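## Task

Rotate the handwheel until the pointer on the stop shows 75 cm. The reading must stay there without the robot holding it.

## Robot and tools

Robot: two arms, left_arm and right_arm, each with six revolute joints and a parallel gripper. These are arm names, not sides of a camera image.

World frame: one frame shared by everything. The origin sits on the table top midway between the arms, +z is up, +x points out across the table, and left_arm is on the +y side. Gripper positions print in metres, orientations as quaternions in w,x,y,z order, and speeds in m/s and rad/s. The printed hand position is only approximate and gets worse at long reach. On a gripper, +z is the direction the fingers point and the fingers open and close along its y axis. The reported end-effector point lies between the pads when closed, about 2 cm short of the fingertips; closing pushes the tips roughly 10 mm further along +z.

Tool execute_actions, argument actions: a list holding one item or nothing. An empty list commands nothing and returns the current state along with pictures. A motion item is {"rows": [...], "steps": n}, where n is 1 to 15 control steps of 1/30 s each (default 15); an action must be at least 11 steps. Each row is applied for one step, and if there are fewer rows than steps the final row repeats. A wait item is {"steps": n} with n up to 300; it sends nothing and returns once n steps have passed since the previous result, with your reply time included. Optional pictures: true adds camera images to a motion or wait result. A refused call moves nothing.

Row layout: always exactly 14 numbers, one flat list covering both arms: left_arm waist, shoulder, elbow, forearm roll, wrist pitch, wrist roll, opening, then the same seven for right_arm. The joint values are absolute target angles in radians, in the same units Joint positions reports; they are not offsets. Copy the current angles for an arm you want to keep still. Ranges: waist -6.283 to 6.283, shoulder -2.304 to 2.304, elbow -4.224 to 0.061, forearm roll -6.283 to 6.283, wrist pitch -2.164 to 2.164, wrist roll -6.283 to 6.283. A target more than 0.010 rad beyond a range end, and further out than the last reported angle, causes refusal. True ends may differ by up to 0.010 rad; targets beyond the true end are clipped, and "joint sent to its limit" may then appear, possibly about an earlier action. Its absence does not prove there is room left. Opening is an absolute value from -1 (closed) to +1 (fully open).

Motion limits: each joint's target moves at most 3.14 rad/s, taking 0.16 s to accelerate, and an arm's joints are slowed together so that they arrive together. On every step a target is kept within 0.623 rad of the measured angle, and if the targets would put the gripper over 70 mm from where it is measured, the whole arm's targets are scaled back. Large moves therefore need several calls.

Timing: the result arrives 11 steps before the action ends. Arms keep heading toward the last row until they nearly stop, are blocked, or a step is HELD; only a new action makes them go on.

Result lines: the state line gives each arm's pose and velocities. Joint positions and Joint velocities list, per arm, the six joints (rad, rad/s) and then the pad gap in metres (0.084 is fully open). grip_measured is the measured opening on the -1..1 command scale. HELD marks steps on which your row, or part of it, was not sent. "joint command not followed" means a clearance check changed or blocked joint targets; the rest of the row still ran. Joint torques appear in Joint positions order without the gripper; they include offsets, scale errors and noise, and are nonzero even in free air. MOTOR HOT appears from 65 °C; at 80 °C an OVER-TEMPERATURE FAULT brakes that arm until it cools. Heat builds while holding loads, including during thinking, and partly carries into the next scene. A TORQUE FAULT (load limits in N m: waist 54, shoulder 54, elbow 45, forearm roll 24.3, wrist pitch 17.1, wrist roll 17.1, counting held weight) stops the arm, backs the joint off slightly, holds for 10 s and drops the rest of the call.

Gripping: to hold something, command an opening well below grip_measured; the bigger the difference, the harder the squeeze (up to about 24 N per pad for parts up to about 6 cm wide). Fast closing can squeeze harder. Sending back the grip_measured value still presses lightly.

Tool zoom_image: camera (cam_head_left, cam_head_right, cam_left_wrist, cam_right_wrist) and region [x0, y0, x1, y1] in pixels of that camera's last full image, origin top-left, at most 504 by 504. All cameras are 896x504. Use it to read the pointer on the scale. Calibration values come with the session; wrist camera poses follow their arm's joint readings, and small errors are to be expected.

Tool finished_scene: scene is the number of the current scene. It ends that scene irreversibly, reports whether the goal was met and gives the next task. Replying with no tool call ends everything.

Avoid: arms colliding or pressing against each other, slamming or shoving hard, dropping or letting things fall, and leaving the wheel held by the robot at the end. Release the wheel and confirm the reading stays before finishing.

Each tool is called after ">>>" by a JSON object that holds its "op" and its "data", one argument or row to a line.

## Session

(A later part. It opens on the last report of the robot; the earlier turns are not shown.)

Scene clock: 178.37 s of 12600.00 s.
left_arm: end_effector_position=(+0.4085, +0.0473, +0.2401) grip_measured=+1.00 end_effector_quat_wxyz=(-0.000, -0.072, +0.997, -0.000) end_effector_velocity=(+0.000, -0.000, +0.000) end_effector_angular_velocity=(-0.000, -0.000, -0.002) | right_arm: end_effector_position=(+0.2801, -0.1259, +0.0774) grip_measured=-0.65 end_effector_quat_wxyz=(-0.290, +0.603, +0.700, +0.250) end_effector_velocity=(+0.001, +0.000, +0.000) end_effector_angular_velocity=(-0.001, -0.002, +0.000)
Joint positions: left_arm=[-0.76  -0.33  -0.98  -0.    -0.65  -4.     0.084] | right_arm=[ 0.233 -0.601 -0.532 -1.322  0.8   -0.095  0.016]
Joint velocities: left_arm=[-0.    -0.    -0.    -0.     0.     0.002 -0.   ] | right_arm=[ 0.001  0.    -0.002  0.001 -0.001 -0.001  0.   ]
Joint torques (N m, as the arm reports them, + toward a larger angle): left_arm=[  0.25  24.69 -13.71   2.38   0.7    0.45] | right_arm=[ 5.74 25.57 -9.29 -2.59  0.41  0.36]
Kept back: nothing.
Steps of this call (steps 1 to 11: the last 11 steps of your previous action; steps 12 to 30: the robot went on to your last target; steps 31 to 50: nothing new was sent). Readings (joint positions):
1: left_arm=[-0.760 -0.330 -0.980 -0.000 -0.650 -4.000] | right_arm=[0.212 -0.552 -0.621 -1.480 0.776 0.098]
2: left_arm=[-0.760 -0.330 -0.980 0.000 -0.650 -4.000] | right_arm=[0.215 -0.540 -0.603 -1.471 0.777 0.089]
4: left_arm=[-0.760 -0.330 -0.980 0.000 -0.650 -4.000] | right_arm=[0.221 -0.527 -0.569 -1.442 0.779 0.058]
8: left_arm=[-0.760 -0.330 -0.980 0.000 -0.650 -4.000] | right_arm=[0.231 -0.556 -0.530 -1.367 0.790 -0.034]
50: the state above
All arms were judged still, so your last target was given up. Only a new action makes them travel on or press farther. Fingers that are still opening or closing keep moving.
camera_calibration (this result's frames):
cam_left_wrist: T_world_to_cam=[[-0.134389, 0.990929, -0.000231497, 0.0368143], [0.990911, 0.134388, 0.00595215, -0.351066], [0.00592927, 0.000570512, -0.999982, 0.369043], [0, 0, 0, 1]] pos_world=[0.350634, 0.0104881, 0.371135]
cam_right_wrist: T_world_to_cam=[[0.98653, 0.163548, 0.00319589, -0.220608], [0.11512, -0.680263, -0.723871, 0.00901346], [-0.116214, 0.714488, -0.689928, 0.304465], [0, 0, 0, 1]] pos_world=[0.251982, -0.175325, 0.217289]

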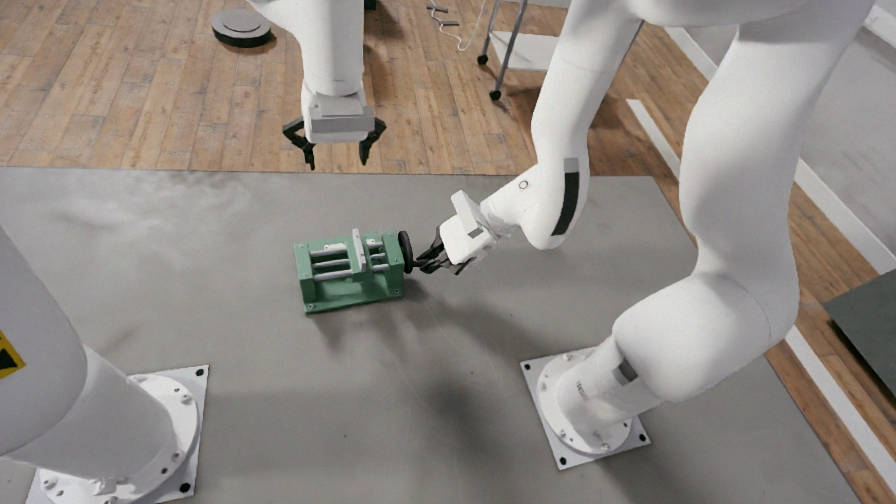

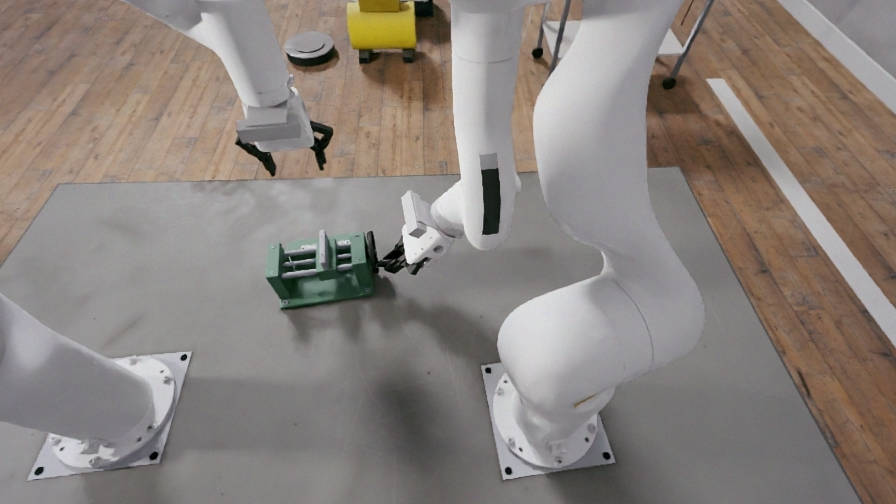

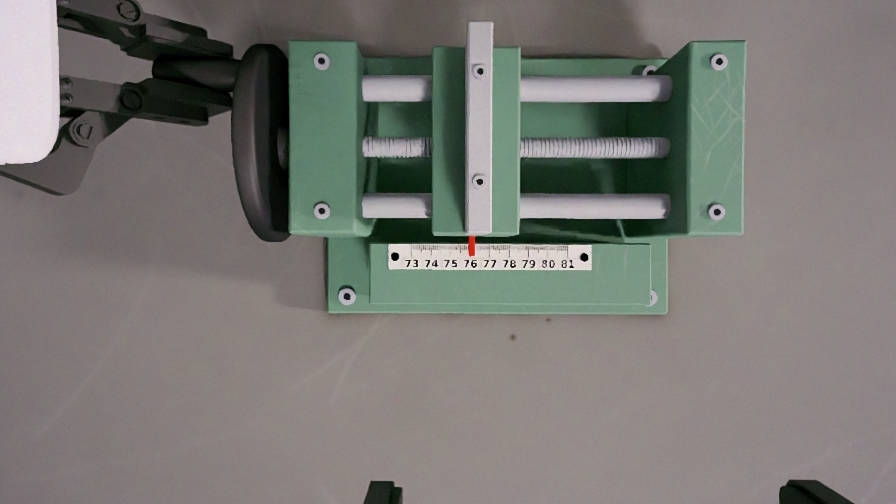

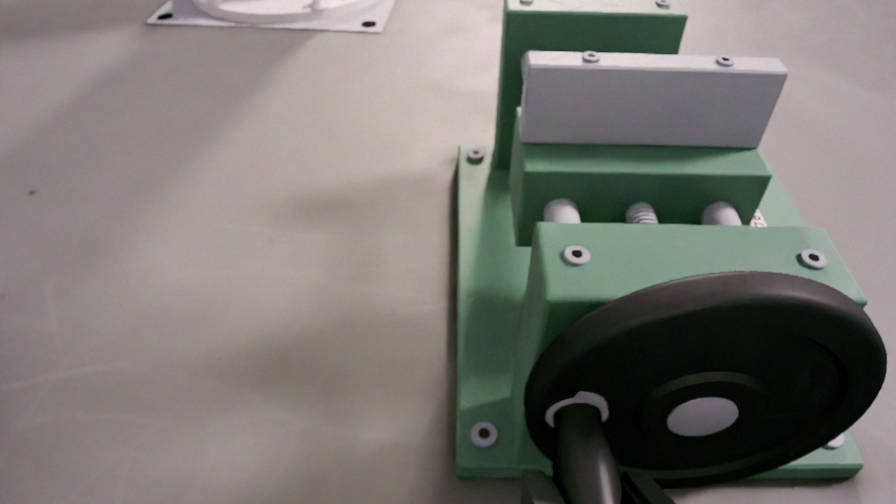

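>>> {"op": "execute_actions", "data": {
  "actions": [
    {"rows": [[-0.76,-0.33,-0.98,0,-0.65,-4,1,0.23308,-0.60472,-0.53273,-1.3199,0.80072,-0.09873,-0.9],[-0.76,-0.33,-0.98,0,-0.65,-4,1,0.23309,-0.61217,-0.53468,-1.31472,0.80207,-0.10617,-0.9],[-0.76,-0.33,-0.98,0,-0.65,-4,1,0.23283,-0.62369,-0.53887,-1.3079,0.80395,-0.11628,-0.9],[-0.76,-0.33,-0.98,0,-0.65,-4,1,0.23227,-0.63922,-0.54533,-1.29977,0.80633,-0.12872,-0.9],[-0.76,-0.33,-0.98,0,-0.65,-4,1,0.231,-0.65807,-0.5556,-1.29211,0.80871,-0.14149,-0.9],[-0.76,-0.33,-0.98,0,-0.65,-4,1,0.22887,-0.68016,-0.57067,-1.28681,0.81067,-0.15212,-0.9],[-0.76,-0.33,-0.98,0,-0.65,-4,1,0.22607,-0.69999,-0.58842,-1.28704,0.81111,-0.15581,-0.9],[-0.76,-0.33,-0.98,0,-0.65,-4,1,0.22281,-0.71644,-0.6078,-1.29264,0.80995,-0.15241,-0.9],[-0.76,-0.33,-0.98,0,-0.65,-4,1,0.21932,-0.72876,-0.62768,-1.30309,0.80743,-0.14235,-0.9],[-0.76,-0.33,-0.98,0,-0.65,-4,1,0.21581,-0.73683,-0.64707,-1.3173,0.80394,-0.12695,-0.9],[-0.76,-0.33,-0.98,0,-0.65,-4,1,0.21241,-0.74067,-0.66519,-1.33441,0.79993,-0.10724,-0.9],[-0.76,-0.33,-0.98,0,-0.65,-4,1,0.20935,-0.73975,-0.68098,-1.35397,0.79572,-0.08367,-0.9],[-0.76,-0.33,-0.98,0,-0.65,-4,1,0.20667,-0.73467,-0.694,-1.37473,0.79169,-0.05792,-0.9],[-0.76,-0.33,-0.98,0,-0.65,-4,1,0.20447,-0.72569,-0.70375,-1.3959,0.78806,-0.03105,-0.9],[-0.76,-0.33,-0.98,0,-0.65,-4,1,0.2028,-0.71315,-0.70987,-1.41668,0.78495,-0.00409,-0.9]], "steps": 15}
  ]
}}

>>> {"op": "execute_actions", "data": {
  "actions": [
    {"rows": [[-0.76,-0.33,-0.98,0,-0.65,-4,1,0.20169,-0.69748,-0.71213,-1.4363,0.78241,0.02196,-0.9],[-0.76,-0.33,-0.98,0,-0.65,-4,1,0.20118,-0.6792,-0.71044,-1.45407,0.78041,0.04617,-0.9],[-0.76,-0.33,-0.98,0,-0.65,-4,1,0.20127,-0.65893,-0.70487,-1.46936,0.77889,0.06772,-0.9],[-0.76,-0.33,-0.98,0,-0.65,-4,1,0.20196,-0.63733,-0.69562,-1.48165,0.77778,0.08587,-0.9],[-0.76,-0.33,-0.98,0,-0.65,-4,1,0.20323,-0.61518,-0.68305,-1.49049,0.77697,0.09999,-0.9],[-0.76,-0.33,-0.98,0,-0.65,-4,1,0.20505,-0.59329,-0.66761,-1.49552,0.77639,0.10957,-0.9],[-0.76,-0.33,-0.98,0,-0.65,-4,1,0.20738,-0.57253,-0.64992,-1.49647,0.77599,0.11416,-0.9],[-0.76,-0.33,-0.98,0,-0.65,-4,1,0.21014,-0.55381,-0.63065,-1.49314,0.77576,0.11339,-0.9],[-0.76,-0.33,-0.98,0,-0.65,-4,1,0.21326,-0.53806,-0.6106,-1.48542,0.77576,0.10704,-0.9],[-0.76,-0.33,-0.98,0,-0.65,-4,1,0.21664,-0.52618,-0.59061,-1.47339,0.77612,0.09503,-0.9],[-0.76,-0.33,-0.98,0,-0.65,-4,1,0.22013,-0.51896,-0.57157,-1.45731,0.77702,0.07754,-0.9],[-0.76,-0.33,-0.98,0,-0.65,-4,1,0.2236,-0.51702,-0.55438,-1.4377,0.77864,0.05505,-0.9],[-0.76,-0.33,-0.98,0,-0.65,-4,1,0.22686,-0.52068,-0.53988,-1.41538,0.78113,0.02842,-0.9],[-0.76,-0.33,-0.98,0,-0.65,-4,1,0.22973,-0.52994,-0.52883,-1.39143,0.78455,-0.00117,-0.9],[-0.76,-0.33,-0.98,0,-0.65,-4,1,0.23205,-0.54442,-0.52181,-1.36711,0.7888,-0.03219,-0.9]], "steps": 15}
  ]
}}

>>> {"op": "execute_actions", "data": {
  "actions": [
    {"rows": [[-0.76,-0.33,-0.98,0,-0.65,-4,1,0.23366,-0.56335,-0.5192,-1.3438,0.79364,-0.06295,-0.9],[-0.76,-0.33,-0.98,0,-0.65,-4,1,0.23445,-0.58564,-0.52116,-1.32285,0.7987,-0.0917,-0.9],[-0.76,-0.33,-0.98,0,-0.65,-4,1,0.23435,-0.60999,-0.52757,-1.30542,0.80351,-0.11684,-0.9],[-0.76,-0.33,-0.98,0,-0.65,-4,1,0.23339,-0.63502,-0.53808,-1.29241,0.80758,-0.13701,-0.9],[-0.76,-0.33,-0.98,0,-0.65,-4,1,0.23161,-0.65936,-0.55212,-1.2844,0.8105,-0.15123,-0.9],[-0.76,-0.33,-0.98,0,-0.65,-4,1,0.22915,-0.68183,-0.56898,-1.28158,0.81197,-0.15897,-0.9],[-0.76,-0.33,-0.98,0,-0.65,-4,1,0.22615,-0.70146,-0.5878,-1.28387,0.81191,-0.1601,-0.9],[-0.76,-0.33,-0.98,0,-0.65,-4,1,0.2228,-0.71752,-0.60771,-1.2909,0.81038,-0.15485,-0.9],[-0.76,-0.33,-0.98,0,-0.65,-4,1,0.21928,-0.72955,-0.6278,-1.30212,0.80764,-0.14376,-0.9],[-0.76,-0.33,-0.98,0,-0.65,-4,1,0.21577,-0.73729,-0.64723,-1.31687,0.80402,-0.1276,-0.9],[-0.76,-0.33,-0.98,0,-0.65,-4,1,0.21241,-0.74067,-0.66519,-1.33441,0.79993,-0.10724,-0.9],[-0.76,-0.33,-0.98,0,-0.65,-4,1,0.20935,-0.73975,-0.68098,-1.35397,0.79572,-0.08367,-0.9],[-0.76,-0.33,-0.98,0,-0.65,-4,1,0.20667,-0.73467,-0.694,-1.37473,0.79169,-0.05792,-0.9],[-0.76,-0.33,-0.98,0,-0.65,-4,1,0.20447,-0.72569,-0.70375,-1.3959,0.78806,-0.03105,-0.9],[-0.76,-0.33,-0.98,0,-0.65,-4,1,0.2028,-0.71315,-0.70987,-1.41668,0.78495,-0.00409,-0.9]], "steps": 15}
  ]
}}

>>> {"op": "execute_actions", "data": {
  "actions": [
    {"rows": [[-0.76,-0.33,-0.98,0,-0.65,-4,1,0.20169,-0.69748,-0.71213,-1.4363,0.78241,0.02196,-0.9],[-0.76,-0.33,-0.98,0,-0.65,-4,1,0.20118,-0.6792,-0.71044,-1.45407,0.78041,0.04617,-0.9],[-0.76,-0.33,-0.98,0,-0.65,-4,1,0.20127,-0.65893,-0.70487,-1.46936,0.77889,0.06772,-0.9],[-0.76,-0.33,-0.98,0,-0.65,-4,1,0.20196,-0.63733,-0.69562,-1.48165,0.77778,0.08587,-0.9],[-0.76,-0.33,-0.98,0,-0.65,-4,1,0.20323,-0.61518,-0.68305,-1.49049,0.77697,0.09999,-0.9],[-0.76,-0.33,-0.98,0,-0.65,-4,1,0.20505,-0.59329,-0.66761,-1.49552,0.77639,0.10957,-0.9],[-0.76,-0.33,-0.98,0,-0.65,-4,1,0.20738,-0.57253,-0.64992,-1.49647,0.77599,0.11416,-0.9],[-0.76,-0.33,-0.98,0,-0.65,-4,1,0.21014,-0.55381,-0.63065,-1.49314,0.77576,0.11339,-0.9],[-0.76,-0.33,-0.98,0,-0.65,-4,1,0.21326,-0.53806,-0.6106,-1.48542,0.77576,0.10704,-0.9],[-0.76,-0.33,-0.98,0,-0.65,-4,1,0.21664,-0.52618,-0.59061,-1.47339,0.77612,0.09503,-0.9],[-0.76,-0.33,-0.98,0,-0.65,-4,1,0.22013,-0.51896,-0.57157,-1.45731,0.77702,0.07754,-0.9],[-0.76,-0.33,-0.98,0,-0.65,-4,1,0.2236,-0.51702,-0.55438,-1.4377,0.77864,0.05505,-0.9],[-0.76,-0.33,-0.98,0,-0.65,-4,1,0.22686,-0.52068,-0.53988,-1.41538,0.78113,0.02842,-0.9],[-0.76,-0.33,-0.98,0,-0.65,-4,1,0.22973,-0.52994,-0.52883,-1.39143,0.78455,-0.00117,-0.9],[-0.76,-0.33,-0.98,0,-0.65,-4,1,0.23205,-0.54442,-0.52181,-1.36711,0.7888,-0.03219,-0.9]], "steps": 15}
  ]
}}

>>> {"op": "execute_actions", "data": {
  "actions": [
    {"rows": [[-0.76,-0.33,-0.98,0,-0.65,-4,1,0.23366,-0.56335,-0.5192,-1.3438,0.79364,-0.06295,-0.9],[-0.76,-0.33,-0.98,0,-0.65,-4,1,0.23445,-0.58564,-0.52116,-1.32285,0.7987,-0.0917,-0.9],[-0.76,-0.33,-0.98,0,-0.65,-4,1,0.23435,-0.60999,-0.52757,-1.30542,0.80351,-0.11684,-0.9],[-0.76,-0.33,-0.98,0,-0.65,-4,1,0.23339,-0.63502,-0.53808,-1.29241,0.80758,-0.13701,-0.9],[-0.76,-0.33,-0.98,0,-0.65,-4,1,0.23161,-0.65936,-0.55212,-1.2844,0.8105,-0.15123,-0.9],[-0.76,-0.33,-0.98,0,-0.65,-4,1,0.22915,-0.68183,-0.56898,-1.28158,0.81197,-0.15897,-0.9],[-0.76,-0.33,-0.98,0,-0.65,-4,1,0.22615,-0.70146,-0.5878,-1.28387,0.81191,-0.1601,-0.9],[-0.76,-0.33,-0.98,0,-0.65,-4,1,0.2228,-0.71752,-0.60771,-1.2909,0.81038,-0.15485,-0.9],[-0.76,-0.33,-0.98,0,-0.65,-4,1,0.21928,-0.72955,-0.6278,-1.30212,0.80764,-0.14376,-0.9],[-0.76,-0.33,-0.98,0,-0.65,-4,1,0.21577,-0.73729,-0.64723,-1.31687,0.80402,-0.1276,-0.9],[-0.76,-0.33,-0.98,0,-0.65,-4,1,0.21241,-0.74067,-0.66519,-1.33441,0.79993,-0.10724,-0.9],[-0.76,-0.33,-0.98,0,-0.65,-4,1,0.20935,-0.73975,-0.68098,-1.35397,0.79572,-0.08367,-0.9],[-0.76,-0.33,-0.98,0,-0.65,-4,1,0.20667,-0.73467,-0.694,-1.37473,0.79169,-0.05792,-0.9],[-0.76,-0.33,-0.98,0,-0.65,-4,1,0.20447,-0.72569,-0.70375,-1.3959,0.78806,-0.03105,-0.9],[-0.76,-0.33,-0.98,0,-0.65,-4,1,0.2028,-0.71315,-0.70987,-1.41668,0.78495,-0.00409,-0.9]], "steps": 15}
  ]
}}

>>> {"op": "execute_actions", "data": {
  "actions": [
    {"rows": [[-0.76,-0.33,-0.98,0,-0.65,-4,1,0.20169,-0.69748,-0.71213,-1.4363,0.78241,0.02196,-0.9],[-0.76,-0.33,-0.98,0,-0.65,-4,1,0.20118,-0.6792,-0.71044,-1.45407,0.78041,0.04617,-0.9],[-0.76,-0.33,-0.98,0,-0.65,-4,1,0.20127,-0.65893,-0.70487,-1.46936,0.77889,0.06772,-0.9],[-0.76,-0.33,-0.98,0,-0.65,-4,1,0.20196,-0.63733,-0.69562,-1.48165,0.77778,0.08587,-0.9],[-0.76,-0.33,-0.98,0,-0.65,-4,1,0.20323,-0.61518,-0.68305,-1.49049,0.77697,0.09999,-0.9],[-0.76,-0.33,-0.98,0,-0.65,-4,1,0.20505,-0.59329,-0.66761,-1.49552,0.77639,0.10957,-0.9],[-0.76,-0.33,-0.98,0,-0.65,-4,1,0.20738,-0.57253,-0.64992,-1.49647,0.77599,0.11416,-0.9],[-0.76,-0.33,-0.98,0,-0.65,-4,1,0.21014,-0.55381,-0.63065,-1.49314,0.77576,0.11339,-0.9],[-0.76,-0.33,-0.98,0,-0.65,-4,1,0.21326,-0.53806,-0.6106,-1.48542,0.77576,0.10704,-0.9],[-0.76,-0.33,-0.98,0,-0.65,-4,1,0.21664,-0.52618,-0.59061,-1.47339,0.77612,0.09503,-0.9],[-0.76,-0.33,-0.98,0,-0.65,-4,1,0.22013,-0.51896,-0.57157,-1.45731,0.77702,0.07754,-0.9],[-0.76,-0.33,-0.98,0,-0.65,-4,1,0.2236,-0.51702,-0.55438,-1.4377,0.77864,0.05505,-0.9],[-0.76,-0.33,-0.98,0,-0.65,-4,1,0.22686,-0.52068,-0.53988,-1.41538,0.78113,0.02842,-0.9],[-0.76,-0.33,-0.98,0,-0.65,-4,1,0.22973,-0.52994,-0.52883,-1.39143,0.78455,-0.00117,-0.9],[-0.76,-0.33,-0.98,0,-0.65,-4,1,0.23205,-0.54442,-0.52181,-1.36711,0.7888,-0.03219,-0.9]], "steps": 15}
  ]
}}

>>> {"op": "execute_actions", "data": {
  "actions": [
    {"rows": [[-0.76,-0.33,-0.98,0,-0.65,-4,1,0.23366,-0.56335,-0.5192,-1.3438,0.79364,-0.06295,-0.9],[-0.76,-0.33,-0.98,0,-0.65,-4,1,0.23445,-0.58564,-0.52116,-1.32285,0.7987,-0.0917,-0.9],[-0.76,-0.33,-0.98,0,-0.65,-4,1,0.23435,-0.60999,-0.52757,-1.30542,0.80351,-0.11684,-0.9],[-0.76,-0.33,-0.98,0,-0.65,-4,1,0.23339,-0.63502,-0.53808,-1.29241,0.80758,-0.13701,-0.9],[-0.76,-0.33,-0.98,0,-0.65,-4,1,0.23161,-0.65936,-0.55212,-1.2844,0.8105,-0.15123,-0.9],[-0.76,-0.33,-0.98,0,-0.65,-4,1,0.22915,-0.68183,-0.56898,-1.28158,0.81197,-0.15897,-0.9],[-0.76,-0.33,-0.98,0,-0.65,-4,1,0.22615,-0.70146,-0.5878,-1.28387,0.81191,-0.1601,-0.9],[-0.76,-0.33,-0.98,0,-0.65,-4,1,0.2228,-0.71752,-0.60771,-1.2909,0.81038,-0.15485,-0.9],[-0.76,-0.33,-0.98,0,-0.65,-4,1,0.21928,-0.72955,-0.6278,-1.30212,0.80764,-0.14376,-0.9],[-0.76,-0.33,-0.98,0,-0.65,-4,1,0.21577,-0.73729,-0.64723,-1.31687,0.80402,-0.1276,-0.9],[-0.76,-0.33,-0.98,0,-0.65,-4,1,0.21241,-0.74067,-0.66519,-1.33441,0.79993,-0.10724,-0.9],[-0.76,-0.33,-0.98,0,-0.65,-4,1,0.20935,-0.73975,-0.68098,-1.35397,0.79572,-0.08367,-0.9],[-0.76,-0.33,-0.98,0,-0.65,-4,1,0.20667,-0.73467,-0.694,-1.37473,0.79169,-0.05792,-0.9],[-0.76,-0.33,-0.98,0,-0.65,-4,1,0.20447,-0.72569,-0.70375,-1.3959,0.78806,-0.03105,-0.9],[-0.76,-0.33,-0.98,0,-0.65,-4,1,0.2028,-0.71315,-0.70987,-1.41668,0.78495,-0.00409,-0.9]], "steps": 15}
  ]
}}

>>> {"op": "execute_actions", "data": {
  "actions": [
    {"rows": [[-0.76,-0.33,-0.98,0,-0.65,-4,1,0.20169,-0.69748,-0.71213,-1.4363,0.78241,0.02196,-0.9],[-0.76,-0.33,-0.98,0,-0.65,-4,1,0.20118,-0.6792,-0.71044,-1.45407,0.78041,0.04617,-0.9],[-0.76,-0.33,-0.98,0,-0.65,-4,1,0.20127,-0.65893,-0.70487,-1.46936,0.77889,0.06772,-0.9],[-0.76,-0.33,-0.98,0,-0.65,-4,1,0.20196,-0.63733,-0.69562,-1.48165,0.77778,0.08587,-0.9],[-0.76,-0.33,-0.98,0,-0.65,-4,1,0.20323,-0.61518,-0.68305,-1.49049,0.77697,0.09999,-0.9],[-0.76,-0.33,-0.98,0,-0.65,-4,1,0.20505,-0.59329,-0.66761,-1.49552,0.77639,0.10957,-0.9],[-0.76,-0.33,-0.98,0,-0.65,-4,1,0.20738,-0.57253,-0.64992,-1.49647,0.77599,0.11416,-0.9],[-0.76,-0.33,-0.98,0,-0.65,-4,1,0.21014,-0.55381,-0.63065,-1.49314,0.77576,0.11339,-0.9],[-0.76,-0.33,-0.98,0,-0.65,-4,1,0.21326,-0.53806,-0.6106,-1.48542,0.77576,0.10704,-0.9],[-0.76,-0.33,-0.98,0,-0.65,-4,1,0.21664,-0.52618,-0.59061,-1.47339,0.77612,0.09503,-0.9],[-0.76,-0.33,-0.98,0,-0.65,-4,1,0.22013,-0.51896,-0.57157,-1.45731,0.77702,0.07754,-0.9],[-0.76,-0.33,-0.98,0,-0.65,-4,1,0.2236,-0.51702,-0.55438,-1.4377,0.77864,0.05505,-0.9],[-0.76,-0.33,-0.98,0,-0.65,-4,1,0.22686,-0.52068,-0.53988,-1.41538,0.78113,0.02842,-0.9],[-0.76,-0.33,-0.98,0,-0.65,-4,1,0.22973,-0.52994,-0.52883,-1.39143,0.78455,-0.00117,-0.9],[-0.76,-0.33,-0.98,0,-0.65,-4,1,0.23205,-0.54442,-0.52181,-1.36711,0.7888,-0.03219,-0.9]], "steps": 15}
  ]
}}

>>> {"op": "execute_actions", "data": {
  "actions": [
    {"rows": [[-0.76,-0.33,-0.98,0,-0.65,-4,1,0.23366,-0.56335,-0.5192,-1.3438,0.79364,-0.06295,-0.9],[-0.76,-0.33,-0.98,0,-0.65,-4,1,0.23445,-0.58564,-0.52116,-1.32285,0.7987,-0.0917,-0.9],[-0.76,-0.33,-0.98,0,-0.65,-4,1,0.23435,-0.60999,-0.52757,-1.30542,0.80351,-0.11684,-0.9],[-0.76,-0.33,-0.98,0,-0.65,-4,1,0.23339,-0.63502,-0.53808,-1.29241,0.80758,-0.13701,-0.9],[-0.76,-0.33,-0.98,0,-0.65,-4,1,0.23161,-0.65936,-0.55212,-1.2844,0.8105,-0.15123,-0.9],[-0.76,-0.33,-0.98,0,-0.65,-4,1,0.22915,-0.68183,-0.56898,-1.28158,0.81197,-0.15897,-0.9],[-0.76,-0.33,-0.98,0,-0.65,-4,1,0.22615,-0.70146,-0.5878,-1.28387,0.81191,-0.1601,-0.9],[-0.76,-0.33,-0.98,0,-0.65,-4,1,0.2228,-0.71752,-0.60771,-1.2909,0.81038,-0.15485,-0.9],[-0.76,-0.33,-0.98,0,-0.65,-4,1,0.21928,-0.72955,-0.6278,-1.30212,0.80764,-0.14376,-0.9],[-0.76,-0.33,-0.98,0,-0.65,-4,1,0.21577,-0.73729,-0.64723,-1.31687,0.80402,-0.1276,-0.9],[-0.76,-0.33,-0.98,0,-0.65,-4,1,0.21241,-0.74067,-0.66519,-1.33441,0.79993,-0.10724,-0.9],[-0.76,-0.33,-0.98,0,-0.65,-4,1,0.20935,-0.73975,-0.68098,-1.35397,0.79572,-0.08367,-0.9],[-0.76,-0.33,-0.98,0,-0.65,-4,1,0.20667,-0.73467,-0.694,-1.37473,0.79169,-0.05792,-0.9],[-0.76,-0.33,-0.98,0,-0.65,-4,1,0.20447,-0.72569,-0.70375,-1.3959,0.78806,-0.03105,-0.9],[-0.76,-0.33,-0.98,0,-0.65,-4,1,0.2028,-0.71315,-0.70987,-1.41668,0.78495,-0.00409,-0.9]], "steps": 15}
  ]
}}

>>> {"op": "execute_actions", "data": {
  "actions": [
    {"rows": [[-0.76,-0.33,-0.98,0,-0.65,-4,1,0.20169,-0.69748,-0.71213,-1.4363,0.78241,0.02196,-0.9],[-0.76,-0.33,-0.98,0,-0.65,-4,1,0.20118,-0.6792,-0.71044,-1.45407,0.78041,0.04617,-0.9],[-0.76,-0.33,-0.98,0,-0.65,-4,1,0.20127,-0.65893,-0.70487,-1.46936,0.77889,0.06772,-0.9],[-0.76,-0.33,-0.98,0,-0.65,-4,1,0.20196,-0.63733,-0.69562,-1.48165,0.77778,0.08587,-0.9],[-0.76,-0.33,-0.98,0,-0.65,-4,1,0.20323,-0.61518,-0.68305,-1.49049,0.77697,0.09999,-0.9],[-0.76,-0.33,-0.98,0,-0.65,-4,1,0.20505,-0.59329,-0.66761,-1.49552,0.77639,0.10957,-0.9],[-0.76,-0.33,-0.98,0,-0.65,-4,1,0.20738,-0.57253,-0.64992,-1.49647,0.77599,0.11416,-0.9],[-0.76,-0.33,-0.98,0,-0.65,-4,1,0.21014,-0.55381,-0.63065,-1.49314,0.77576,0.11339,-0.9],[-0.76,-0.33,-0.98,0,-0.65,-4,1,0.21326,-0.53806,-0.6106,-1.48542,0.77576,0.10704,-0.9],[-0.76,-0.33,-0.98,0,-0.65,-4,1,0.21664,-0.52618,-0.59061,-1.47339,0.77612,0.09503,-0.9],[-0.76,-0.33,-0.98,0,-0.65,-4,1,0.22013,-0.51896,-0.57157,-1.45731,0.77702,0.07754,-0.9],[-0.76,-0.33,-0.98,0,-0.65,-4,1,0.2236,-0.51702,-0.55438,-1.4377,0.77864,0.05505,-0.9]], "steps": 12}
  ]
}}

>>> {"op": "execute_actions", "data": {
  "actions": [
    {"rows": [[-0.76,-0.33,-0.98,0,-0.65,-4,1,0.22686,-0.52068,-0.53988,-1.41538,0.78113,0.02842,-0.9],[-0.76,-0.33,-0.98,0,-0.65,-4,1,0.22973,-0.52994,-0.52883,-1.39143,0.78455,-0.00117,-0.9],[-0.76,-0.33,-0.98,0,-0.65,-4,1,0.23205,-0.54442,-0.52181,-1.36711,0.7888,-0.03219,-0.9],[-0.76,-0.33,-0.98,0,-0.65,-4,1,0.23366,-0.56335,-0.5192,-1.3438,0.79364,-0.06295,-0.9],[-0.76,-0.33,-0.98,0,-0.65,-4,1,0.23445,-0.58564,-0.52116,-1.32285,0.7987,-0.0917,-0.9],[-0.76,-0.33,-0.98,0,-0.65,-4,1,0.23435,-0.60999,-0.52757,-1.30542,0.80351,-0.11684,-0.9],[-0.76,-0.33,-0.98,0,-0.65,-4,1,0.23339,-0.63502,-0.53808,-1.29241,0.80758,-0.13701,-0.9],[-0.76,-0.33,-0.98,0,-0.65,-4,1,0.23161,-0.65936,-0.55212,-1.2844,0.8105,-0.15123,-0.9],[-0.76,-0.33,-0.98,0,-0.65,-4,1,0.22915,-0.68183,-0.56898,-1.28158,0.81197,-0.15897,-0.9],[-0.76,-0.33,-0.98,0,-0.65,-4,1,0.22615,-0.70146,-0.5878,-1.28387,0.81191,-0.1601,-0.9],[-0.76,-0.33,-0.98,0,-0.65,-4,1,0.2228,-0.71752,-0.60771,-1.2909,0.81038,-0.15485,-0.9],[-0.76,-0.33,-0.98,0,-0.65,-4,1,0.21928,-0.72955,-0.6278,-1.30212,0.80764,-0.14376,-0.9]], "steps": 12}
  ]
}}

>>> {"op": "execute_actions", "data": {
  "actions": [
    {"rows": [[-0.76,-0.33,-0.98,0,-0.65,-4,1,0.21577,-0.73729,-0.64723,-1.31687,0.80402,-0.1276,-0.9],[-0.76,-0.33,-0.98,0,-0.65,-4,1,0.21241,-0.74067,-0.66519,-1.33441,0.79993,-0.10724,-0.9],[-0.76,-0.33,-0.98,0,-0.65,-4,1,0.20935,-0.73975,-0.68098,-1.35397,0.79572,-0.08367,-0.9],[-0.76,-0.33,-0.98,0,-0.65,-4,1,0.20667,-0.73467,-0.694,-1.37473,0.79169,-0.05792,-0.9],[-0.76,-0.33,-0.98,0,-0.65,-4,1,0.20495,-0.72652,-0.70148,-1.39232,0.78874,-0.03542,-0.9],[-0.76,-0.33,-0.98,0,-0.65,-4,1,0.20393,-0.71775,-0.70504,-1.40585,0.78673,-0.01774,-0.9],[-0.76,-0.33,-0.98,0,-0.65,-4,1,0.2034,-0.70991,-0.70609,-1.41531,0.7855,-0.00511,-0.9],[-0.76,-0.33,-0.98,0,-0.65,-4,1,0.20318,-0.70406,-0.70588,-1.42111,0.78481,0.00279,-0.9],[-0.76,-0.33,-0.98,0,-0.65,-4,1,0.20315,-0.70075,-0.70523,-1.42369,0.78453,0.00642,-0.9],[-0.76,-0.33,-0.98,0,-0.65,-4,1,0.20328,-0.7001,-0.70441,-1.4233,0.78465,0.00607,-0.9],[-0.76,-0.33,-0.98,0,-0.65,-4,1,0.20335,-0.69975,-0.70395,-1.42308,0.78472,0.00587,-0.9]], "steps": 11}
  ]
}}

>>> {"op": "execute_actions", "data": {
  "actions": [
    {"steps": 40}
  ],
  "pictures": true
}}

Scene clock: 191.73 s of 12600.00 s.
left_arm: end_effector_position=(+0.4085, +0.0473, +0.2401) grip_measured=+1.00 end_effector_quat_wxyz=(-0.000, -0.072, +0.997, -0.000) end_effector_velocity=(+0.000, -0.000, +0.000) end_effector_angular_velocity=(-0.000, -0.000, +0.001) | right_arm: end_effector_position=(+0.2802, -0.1259, +0.0753) grip_measured=-0.65 end_effector_quat_wxyz=(-0.290, +0.603, +0.700, +0.250) end_effector_velocity=(+0.004, +0.001, -0.050) end_effector_angular_velocity=(+0.000, -0.002, +0.002)
Joint positions: left_arm=[-0.76  -0.33  -0.98  -0.    -0.65  -4.     0.084] | right_arm=[ 0.233 -0.608 -0.534 -1.318  0.801 -0.102  0.016]
Joint velocities: left_arm=[-0.    -0.    -0.001 -0.    -0.    -0.001  0.   ] | right_arm=[-0.001 -0.166 -0.052  0.105  0.029 -0.156 -0.   ]
Joint torques (N m, as the arm reports them, + toward a larger angle): left_arm=[  0.96  24.6  -13.9    1.62   0.68   0.54] | right_arm=[ 5.47 17.24 -9.53 -1.55  0.28  0.46]
Steps of this call (steps 1 to 397: nothing new was sent; steps 398 to 401: the first 4 steps of this action). Readings (joint positions):
398: left_arm=[-0.760 -0.330 -0.980 -0.000 -0.650 -4.000] | right_arm=[0.233 -0.601 -0.532 -1.322 0.800 -0.095]
399: left_arm=[-0.760 -0.330 -0.980 -0.000 -0.650 -4.000] | right_arm=[0.233 -0.602 -0.532 -1.322 0.800 -0.096]
401: the state above

Scene clock: 192.23 s of 12600.00 s.
left_arm: end_effector_position=(+0.4085, +0.0473, +0.2401) grip_measured=+1.00 end_effector_quat_wxyz=(-0.000, -0.072, +0.997, -0.000) end_effector_velocity=(+0.000, -0.000, +0.000) end_effector_angular_velocity=(-0.001, -0.001, +0.001) | right_arm: end_effector_position=(+0.3426, -0.1172, +0.0635) grip_measured=-0.65 end_effector_quat_wxyz=(-0.290, +0.603, +0.700, +0.250) end_effector_velocity=(+0.087, +0.013, +0.187) end_effector_angular_velocity=(+0.005, +0.001, +0.010)
Joint positions: left_arm=[-0.76  -0.33  -0.98   0.    -0.65  -4.     0.084] | right_arm=[ 0.203 -0.701 -0.703 -1.42   0.785  0.002  0.015]
Joint velocities: left_arm=[-0.    -0.    -0.001 -0.    -0.    -0.001  0.   ] | right_arm=[-0.036  0.433 -0.079 -0.554 -0.071  0.717 -0.   ]
Joint torques (N m, as the arm reports them, + toward a larger angle): left_arm=[  2.52  24.7  -14.31   1.56   0.44   0.36] | right_arm=[ 6.19 38.34 -8.58 -1.44  0.88  0.37]
Steps of this call (steps 1 to 11: the last 11 steps of your previous action; steps 12 to 15: the first 4 steps of this action). Readings (joint positions):
12: left_arm=[-0.760 -0.330 -0.980 0.000 -0.650 -4.000] | right_arm=[0.209 -0.730 -0.680 -1.364 0.793 -0.069]
13: left_arm=[-0.760 -0.330 -0.980 -0.000 -0.650 -4.000] | right_arm=[0.207 -0.724 -0.691 -1.382 0.790 -0.046]
15: the state above

Scene clock: 192.73 s of 12600.00 s.
left_arm: end_effector_position=(+0.4085, +0.0473, +0.2401) grip_measured=+1.00 end_effector_quat_wxyz=(-0.000, -0.072, +0.997, -0.000) end_effector_velocity=(-0.000, -0.000, +0.000) end_effector_angular_velocity=(-0.000, -0.000, -0.000) | right_arm: end_effector_position=(+0.2835, -0.1253, +0.0917) grip_measured=-0.65 end_effector_quat_wxyz=(-0.290, +0.603, +0.700, +0.250) end_effector_velocity=(-0.093, -0.014, -0.184) end_effector_angular_velocity=(+0.003, +0.008, -0.005)
Joint positions: left_arm=[-0.76  -0.33  -0.98  -0.    -0.65  -4.     0.084] | right_arm=[ 0.231 -0.559 -0.529 -1.363  0.791 -0.04   0.016]
Joint velocities: left_arm=[-0.001  0.    -0.    -0.    -0.    -0.001 -0.   ] | right_arm=[ 0.048 -0.496  0.1    0.621  0.128 -0.809  0.   ]
Joint torques (N m, as the arm reports them, + toward a larger angle): left_arm=[  2.47  24.71 -14.13   1.79   0.46   0.74] | right_arm=[  5.06  15.3  -14.52  -3.2    1.2    0.5 ]
Steps of this call (steps 1 to 11: the last 11 steps of your previous action; steps 12 to 15: the first 4 steps of this action). Readings (joint positions):
12: left_arm=[-0.760 -0.330 -0.980 -0.000 -0.650 -4.000] | right_arm=[0.224 -0.528 -0.555 -1.424 0.781 0.037]
13: left_arm=[-0.760 -0.330 -0.980 0.000 -0.650 -4.000] | right_arm=[0.227 -0.534 -0.543 -1.405 0.784 0.013]
15: the state above

Scene clock: 193.23 s of 12600.00 s.
left_arm: end_effector_position=(+0.4085, +0.0473, +0.2401) grip_measured=+1.00 end_effector_quat_wxyz=(-0.000, -0.072, +0.997, -0.000) end_effector_velocity=(+0.000, +0.000, -0.000) end_effector_angular_velocity=(+0.000, +0.000, -0.001) | right_arm: end_effector_position=(+0.3427, -0.1171, +0.0638) grip_measured=-0.65 end_effector_quat_wxyz=(-0.290, +0.603, +0.700, +0.251) end_effector_velocity=(+0.084, +0.012, +0.186) end_effector_angular_velocity=(+0.004, +0.006, +0.012)
Joint positions: left_arm=[-0.76  -0.33  -0.98  -0.    -0.65  -4.     0.084] | right_arm=[ 0.203 -0.701 -0.703 -1.42   0.785  0.002  0.015]
Joint velocities: left_arm=[ 0.    -0.     0.     0.     0.     0.001  0.   ] | right_arm=[-0.036  0.432 -0.075 -0.554 -0.071  0.716 -0.   ]
Joint torques (N m, as the arm reports them, + toward a larger angle): left_arm=[  3.48  25.42 -15.44   1.26   0.8    0.49] | right_arm=[ 6.05 45.05 -8.94 -2.24  1.12  0.17]
Steps of this call (steps 1 to 11: the last 11 steps of your previous action; steps 12 to 15: the first 4 steps of this action). Readings (joint positions):
12: left_arm=[-0.760 -0.330 -0.980 -0.000 -0.650 -4.000] | right_arm=[0.209 -0.730 -0.681 -1.364 0.793 -0.069]
13: left_arm=[-0.760 -0.330 -0.980 -0.000 -0.650 -4.000] | right_arm=[0.207 -0.723 -0.692 -1.382 0.790 -0.046]
15: the state above

Scene clock: 193.73 s of 12600.00 s.
left_arm: end_effector_position=(+0.4085, +0.0473, +0.2401) grip_measured=+1.00 end_effector_quat_wxyz=(-0.000, -0.072, +0.997, -0.000) end_effector_velocity=(-0.000, +0.000, -0.000) end_effector_angular_velocity=(+0.000, +0.000, +0.001) | right_arm: end_effector_position=(+0.2836, -0.1253, +0.0917) grip_measured=-0.65 end_effector_quat_wxyz=(-0.290, +0.603, +0.700, +0.250) end_effector_velocity=(-0.094, -0.014, -0.184) end_effector_angular_velocity=(+0.001, +0.009, -0.006)
Joint positions: left_arm=[-0.76  -0.33  -0.98  -0.    -0.65  -4.     0.084] | right_arm=[ 0.231 -0.558 -0.529 -1.363  0.791 -0.04   0.016]
Joint velocities: left_arm=[ 0.     0.     0.     0.    -0.    -0.001  0.   ] | right_arm=[ 0.048 -0.496  0.101  0.622  0.127 -0.809  0.   ]
Joint torques (N m, as the arm reports them, + toward a larger angle): left_arm=[  1.49  26.32 -14.56   1.72   0.79   0.48] | right_arm=[  5.45  11.93 -12.81  -1.97   1.01   0.25]
Steps of this call (steps 1 to 11: the last 11 steps of your previous action; steps 12 to 15: the first 4 steps of this action). Readings (joint positions):
12: left_arm=[-0.760 -0.330 -0.980 -0.000 -0.650 -4.000] | right_arm=[0.224 -0.528 -0.555 -1.424 0.781 0.037]
13: left_arm=[-0.760 -0.330 -0.980 -0.000 -0.650 -4.000] | right_arm=[0.227 -0.534 -0.543 -1.405 0.784 0.013]
15: the state above

Scene clock: 194.23 s of 12600.00 s.
left_arm: end_effector_position=(+0.4085, +0.0473, +0.2401) grip_measured=+1.00 end_effector_quat_wxyz=(-0.000, -0.072, +0.997, -0.000) end_effector_velocity=(-0.000, -0.000, -0.000) end_effector_angular_velocity=(+0.000, +0.000, -0.001) | right_arm: end_effector_position=(+0.3427, -0.1171, +0.0638) grip_measured=-0.65 end_effector_quat_wxyz=(-0.290, +0.603, +0.700, +0.251) end_effector_velocity=(+0.084, +0.012, +0.186) end_effector_angular_velocity=(+0.003, +0.007, +0.011)
Joint positions: left_arm=[-0.76  -0.33  -0.98  -0.    -0.65  -4.     0.084] | right_arm=[ 0.203 -0.701 -0.703 -1.42   0.785  0.002  0.015]
Joint velocities: left_arm=[-0. -0.  0. -0. -0.  0.  0.] | right_arm=[-0.035  0.431 -0.075 -0.554 -0.072  0.717 -0.   ]
Joint torques (N m, as the arm reports them, + toward a larger angle): left_arm=[  1.    23.72 -14.32   2.1    0.79   0.53] | right_arm=[ 8.01 43.81 -7.59 -2.38  0.62  0.18]
Steps of this call (steps 1 to 11: the last 11 steps of your previous action; steps 12 to 15: the first 4 steps of this action). Readings (joint positions):
12: left_arm=[-0.760 -0.330 -0.980 -0.000 -0.650 -4.000] | right_arm=[0.209 -0.730 -0.681 -1.364 0.793 -0.069]
13: left_arm=[-0.760 -0.330 -0.980 0.000 -0.650 -4.000] | right_arm=[0.207 -0.723 -0.692 -1.382 0.791 -0.046]
15: the state above

Scene clock: 194.73 s of 12600.00 s.
left_arm: end_effector_position=(+0.4085, +0.0473, +0.2401) grip_measured=+1.00 end_effector_quat_wxyz=(-0.000, -0.072, +0.997, -0.000) end_effector_velocity=(+0.000, -0.001, +0.001) end_effector_angular_velocity=(-0.001, -0.001, -0.001) | right_arm: end_effector_position=(+0.2836, -0.1253, +0.0917) grip_measured=-0.65 end_effector_quat_wxyz=(-0.290, +0.603, +0.700, +0.250) end_effector_velocity=(-0.094, -0.014, -0.184) end_effector_angular_velocity=(+0.003, +0.009, -0.006)
Joint positions: left_arm=[-0.76  -0.33  -0.98  -0.    -0.65  -4.     0.084] | right_arm=[ 0.231 -0.558 -0.529 -1.363  0.791 -0.04   0.016]
Joint velocities: left_arm=[-0.001  0.    -0.001 -0.    -0.     0.    -0.   ] | right_arm=[ 0.047 -0.496  0.101  0.622  0.128 -0.809  0.   ]
Joint torques (N m, as the arm reports them, + toward a larger angle): left_arm=[  2.65  26.15 -13.51   1.24   0.63   0.57] | right_arm=[  3.52   8.33 -12.57  -2.59   1.17   0.42]
Steps of this call (steps 1 to 11: the last 11 steps of your previous action; steps 12 to 15: the first 4 steps of this action). Readings (joint positions):
12: left_arm=[-0.760 -0.330 -0.980 0.000 -0.650 -4.000] | right_arm=[0.224 -0.528 -0.555 -1.424 0.781 0.037]
13: left_arm=[-0.760 -0.330 -0.980 -0.000 -0.650 -4.000] | right_arm=[0.227 -0.534 -0.543 -1.405 0.784 0.013]
15: the state above

Scene clock: 195.23 s of 12600.00 s.
left_arm: end_effector_position=(+0.4085, +0.0473, +0.2401) grip_measured=+1.00 end_effector_quat_wxyz=(-0.000, -0.072, +0.997, -0.000) end_effector_velocity=(+0.000, +0.000, +0.000) end_effector_angular_velocity=(+0.000, +0.000, +0.002) | right_arm: end_effector_position=(+0.3427, -0.1171, +0.0638) grip_measured=-0.65 end_effector_quat_wxyz=(-0.290, +0.603, +0.700, +0.251) end_effector_velocity=(+0.084, +0.012, +0.186) end_effector_angular_velocity=(+0.003, +0.007, +0.010)
Joint positions: left_arm=[-0.76  -0.33  -0.98  -0.    -0.65  -4.     0.084] | right_arm=[ 0.203 -0.701 -0.703 -1.42   0.785  0.002  0.015]
Joint velocities: left_arm=[ 0.    -0.    -0.    -0.    -0.    -0.001 -0.   ] | right_arm=[-0.036  0.432 -0.075 -0.553 -0.071  0.717 -0.   ]
Joint torques (N m, as the arm reports them, + toward a larger angle): left_arm=[  2.07  23.5  -13.86   1.77   0.59   0.35] | right_arm=[ 7.87 40.   -9.54 -0.29  0.96  0.57]
Steps of this call (steps 1 to 11: the last 11 steps of your previous action; steps 12 to 15: the first 4 steps of this action). Readings (joint positions):
12: left_arm=[-0.760 -0.330 -0.980 -0.000 -0.650 -4.000] | right_arm=[0.209 -0.730 -0.681 -1.364 0.793 -0.069]
13: left_arm=[-0.760 -0.330 -0.980 0.000 -0.650 -4.000] | right_arm=[0.207 -0.723 -0.692 -1.382 0.791 -0.046]
15: the state above

Scene clock: 195.73 s of 12600.00 s.
left_arm: end_effector_position=(+0.4085, +0.0473, +0.2401) grip_measured=+1.00 end_effector_quat_wxyz=(-0.000, -0.072, +0.997, -0.000) end_effector_velocity=(-0.000, +0.000, -0.000) end_effector_angular_velocity=(+0.000, +0.000, -0.001) | right_arm: end_effector_position=(+0.2836, -0.1253, +0.0918) grip_measured=-0.65 end_effector_quat_wxyz=(-0.290, +0.603, +0.700, +0.250) end_effector_velocity=(-0.094, -0.014, -0.184) end_effector_angular_velocity=(+0.002, +0.010, -0.007)
Joint positions: left_arm=[-0.76  -0.33  -0.98  -0.    -0.65  -4.     0.084] | right_arm=[ 0.231 -0.558 -0.529 -1.363  0.791 -0.04   0.016]
Joint velocities: left_arm=[-0.    -0.     0.     0.     0.     0.001 -0.   ] | right_arm=[ 0.047 -0.496  0.102  0.622  0.128 -0.808  0.   ]
Joint torques (N m, as the arm reports them, + toward a larger angle): left_arm=[  0.73  24.08 -14.32   1.8    0.6    0.69] | right_arm=[  5.75  12.94 -11.04  -3.97   1.07  -0.12]
Steps of this call (steps 1 to 11: the last 11 steps of your previous action; steps 12 to 15: the first 4 steps of this action). Readings (joint positions):
12: left_arm=[-0.760 -0.330 -0.980 -0.000 -0.650 -4.000] | right_arm=[0.224 -0.528 -0.555 -1.424 0.781 0.037]
13: left_arm=[-0.760 -0.330 -0.980 -0.000 -0.650 -4.000] | right_arm=[0.227 -0.534 -0.543 -1.405 0.784 0.013]
15: the state above

Scene clock: 196.13 s of 12600.00 s.
left_arm: end_effector_position=(+0.4085, +0.0473, +0.2401) grip_measured=+1.00 end_effector_quat_wxyz=(-0.000, -0.072, +0.997, -0.000) end_effector_velocity=(-0.000, +0.000, -0.000) end_effector_angular_velocity=(+0.000, +0.001, +0.000) | right_arm: end_effector_position=(+0.3288, -0.1191, +0.0487) grip_measured=-0.65 end_effector_quat_wxyz=(-0.289, +0.603, +0.700, +0.250) end_effector_velocity=(+0.191, +0.028, +0.104) end_effector_angular_velocity=(+0.018, -0.030, -0.011)
Joint positions: left_arm=[-0.76  -0.33  -0.98  -0.    -0.65  -4.     0.084] | right_arm=[ 0.209 -0.73  -0.681 -1.364  0.793 -0.069  0.016]
Joint velocities: left_arm=[ 0.    -0.     0.001 -0.     0.     0.    -0.   ] | right_arm=[-0.082  0.136 -0.377 -0.535 -0.094  0.66   0.   ]
Joint torques (N m, as the arm reports them, + toward a larger angle): left_arm=[  3.24  24.02 -13.83   2.1    0.57   0.58] | right_arm=[ 2.2  52.31 -7.24 -2.88  1.58  0.81]
Steps of this call (steps 1 to 11: the last 11 steps of your previous action; step 12: the first step of this action). Readings (joint positions):
12: the state above

Scene clock: 196.53 s of 12600.00 s.
left_arm: end_effector_position=(+0.4085, +0.0473, +0.2401) grip_measured=+1.00 end_effector_quat_wxyz=(-0.000, -0.072, +0.997, -0.000) end_effector_velocity=(+0.000, -0.000, +0.000) end_effector_angular_velocity=(-0.000, -0.000, +0.001) | right_arm: end_effector_position=(+0.3164, -0.1208, +0.1097) grip_measured=-0.65 end_effector_quat_wxyz=(-0.290, +0.603, +0.700, +0.249) end_effector_velocity=(-0.201, -0.027, +0.024) end_effector_angular_velocity=(+0.003, -0.001, -0.006)
Joint positions: left_arm=[-0.76  -0.33  -0.98   0.    -0.65  -4.     0.084] | right_arm=[ 0.215 -0.54  -0.603 -1.471  0.777  0.089  0.016]
Joint velocities: left_arm=[ 0. -0. -0.  0. -0. -0.  0.] | right_arm=[ 0.094  0.316  0.546  0.334  0.019 -0.329  0.   ]
Joint torques (N m, as the arm reports them, + toward a larger angle): left_arm=[  1.3   23.49 -14.66   1.87   0.54   0.42] | right_arm=[  9.67  13.43 -10.33  -0.9    1.51   0.04]
Steps of this call (steps 1 to 11: the last 11 steps of your previous action; step 12: the first step of this action). Readings (joint positions):
12: the state above

Scene clock: 196.90 s of 12600.00 s.
left_arm: end_effector_position=(+0.4085, +0.0473, +0.2401) grip_measured=+1.00 end_effector_quat_wxyz=(-0.000, -0.072, +0.997, -0.000) end_effector_velocity=(-0.000, +0.000, -0.000) end_effector_angular_velocity=(+0.001, +0.001, -0.000) | right_arm: end_effector_position=(+0.2861, -0.1250, +0.0589) grip_measured=-0.65 end_effector_quat_wxyz=(-0.290, +0.603, +0.700, +0.250) end_effector_velocity=(+0.116, +0.015, -0.173) end_effector_angular_velocity=(-0.007, +0.002, -0.000)
Joint positions: left_arm=[-0.76  -0.33  -0.98   0.    -0.65  -4.     0.084] | right_arm=[ 0.23  -0.665 -0.563 -1.295  0.809 -0.139  0.015]
Joint velocities: left_arm=[ 0.     0.     0.001 -0.     0.     0.     0.   ] | right_arm=[-0.062 -0.634 -0.454  0.104  0.036 -0.238 -0.   ]
Joint torques (N m, as the arm reports them, + toward a larger angle): left_arm=[  2.78  24.62 -13.83   1.6    0.62   0.47] | right_arm=[  0.84  45.29 -16.34  -2.94   0.68   0.96]
Kept back: the last 11 steps of this action.
Steps of this call (steps 1 to 11: the last 11 steps of your previous action). Readings (joint positions):
1: left_arm=[-0.760 -0.330 -0.980 0.000 -0.650 -4.000] | right_arm=[0.218 -0.532 -0.585 -1.458 0.778 0.076]
2: left_arm=[-0.760 -0.330 -0.980 0.000 -0.650 -4.000] | right_arm=[0.221 -0.527 -0.569 -1.442 0.779 0.058]
4: left_arm=[-0.760 -0.330 -0.980 -0.000 -0.650 -4.000] | right_arm=[0.227 -0.534 -0.543 -1.405 0.784 0.013]
8: left_arm=[-0.760 -0.330 -0.980 0.000 -0.650 -4.000] | right_arm=[0.233 -0.598 -0.531 -1.325 0.800 -0.091]
11: the state above

Scene clock: 198.23 s of 12600.00 s.
left_arm: end_effector_position=(+0.4085, +0.0473, +0.2401) grip_measured=+1.00 end_effector_quat_wxyz=(-0.000, -0.072, +0.997, -0.000) end_effector_velocity=(+0.000, -0.000, +0.000) end_effector_angular_velocity=(-0.000, -0.000, -0.002) | right_arm: end_effector_position=(+0.3428, -0.1171, +0.0641) grip_measured=-0.65 end_effector_quat_wxyz=(-0.290, +0.603, +0.700, +0.250) end_effector_velocity=(+0.001, +0.000, +0.000) end_effector_angular_velocity=(+0.000, -0.002, +0.000)
Joint positions: left_arm=[-0.76  -0.33  -0.98  -0.    -0.65  -4.     0.084] | right_arm=[ 0.203 -0.7   -0.704 -1.423  0.785  0.006  0.016]
Joint velocities: left_arm=[ 0.     0.    -0.     0.    -0.     0.002 -0.   ] | right_arm=[-0.     0.    -0.001 -0.    -0.    -0.001 -0.   ]
Joint torques (N m, as the arm reports them, + toward a larger angle): left_arm=[  3.15  24.64 -14.71   1.38   0.53   0.39] | right_arm=[  5.94  33.48 -10.16  -2.86   1.16   0.31]
Kept back: nothing.
Steps of this call (steps 1 to 11: the last 11 steps of your previous action; steps 12 to 30: the robot went on to your last target; steps 31 to 40: nothing new was sent). Readings (joint positions):
1: left_arm=[-0.760 -0.330 -0.980 0.000 -0.650 -4.000] | right_arm=[0.227 -0.685 -0.580 -1.294 0.809 -0.144]
2: left_arm=[-0.760 -0.330 -0.980 0.000 -0.650 -4.000] | right_arm=[0.225 -0.702 -0.597 -1.298 0.808 -0.143]
4: left_arm=[-0.760 -0.330 -0.980 -0.000 -0.650 -4.000] | right_arm=[0.218 -0.725 -0.634 -1.317 0.803 -0.125]
8: left_arm=[-0.760 -0.330 -0.980 -0.000 -0.650 -4.000] | right_arm=[0.207 -0.725 -0.690 -1.378 0.791 -0.051]
40: the state above
All arms were judged still, so your last target was given up. Only a new action makes them travel on or press farther. Fingers that are still opening or closing keep moving.
camera_calibration (this result's frames):
cam_left_wrist: T_world_to_cam=[[-0.13439, 0.990929, -0.000231593, 0.0368145], [0.990911, 0.134389, 0.00595224, -0.351065], [0.00592937, 0.000570431, -0.999982, 0.369043], [0, 0, 0, 1]] pos_world=[0.350634, 0.0104881, 0.371135]
cam_right_wrist: T_world_to_cam=[[0.986539, 0.163496, 0.00318745, -0.283779], [0.115082, -0.680298, -0.723844, -0.00188132], [-0.116177, 0.714467, -0.689956, 0.296297], [0, 0, 0, 1]] pos_world=[0.314598, -0.166578, 0.203975]

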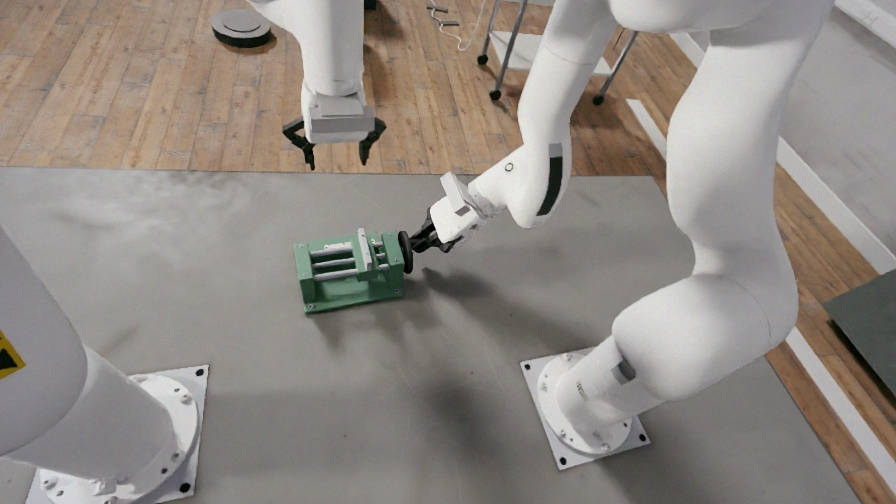

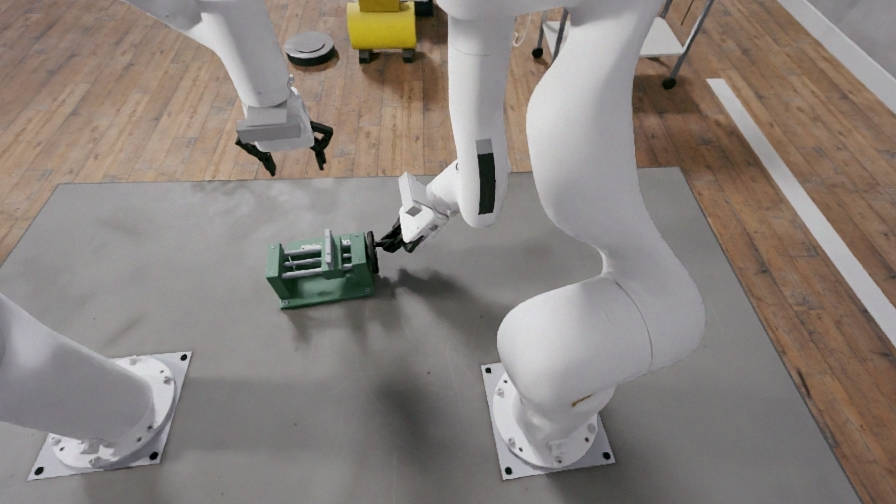

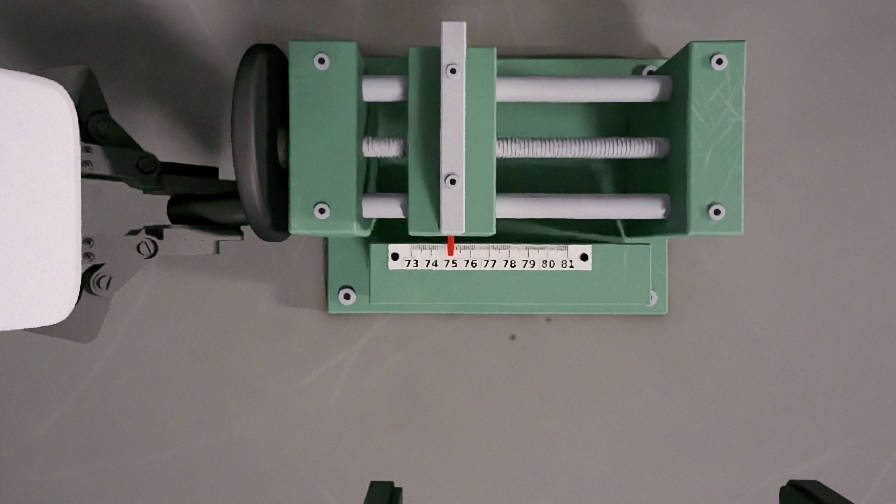

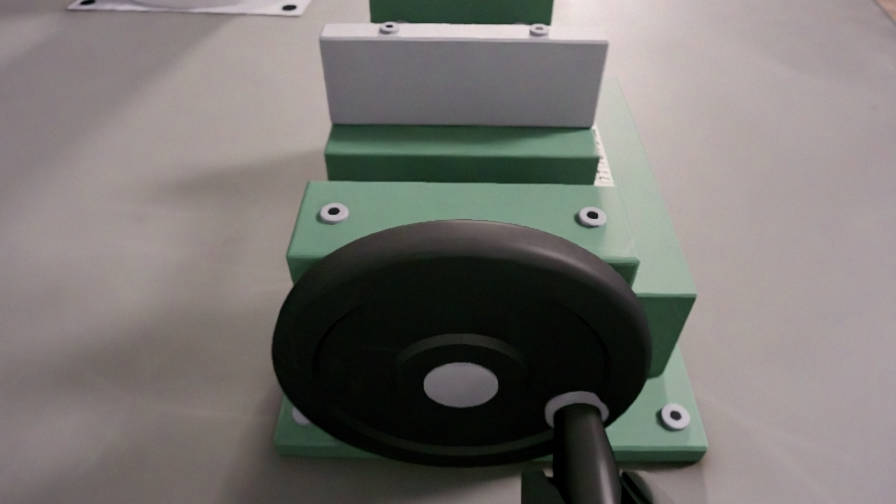

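>>> {"op": "zoom_image", "data": {
  "camera": "cam_left_wrist",
  "region": [420, 232, 480, 262]
}}

>>> {"op": "zoom_image", "data": {
  "camera": "cam_left_wrist",
  "region": [400, 225, 500, 275]
}}

Region (420, 232, 480, 262) of cam_left_wrist's 896x504 image, scaled by 8.400, with more detail than that image has.

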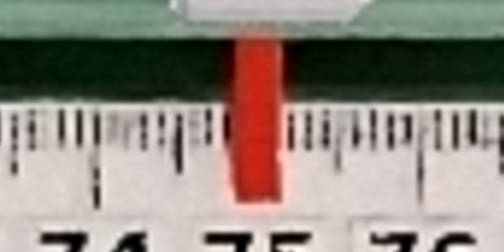

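Region (400, 225, 500, 275) of cam_left_wrist's 896x504 image, scaled by 5.040, with more detail than that image has.

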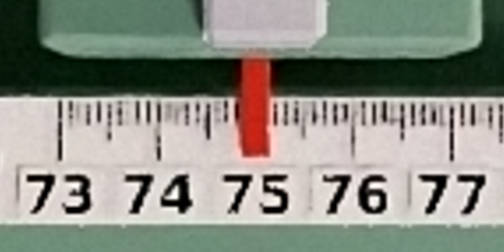

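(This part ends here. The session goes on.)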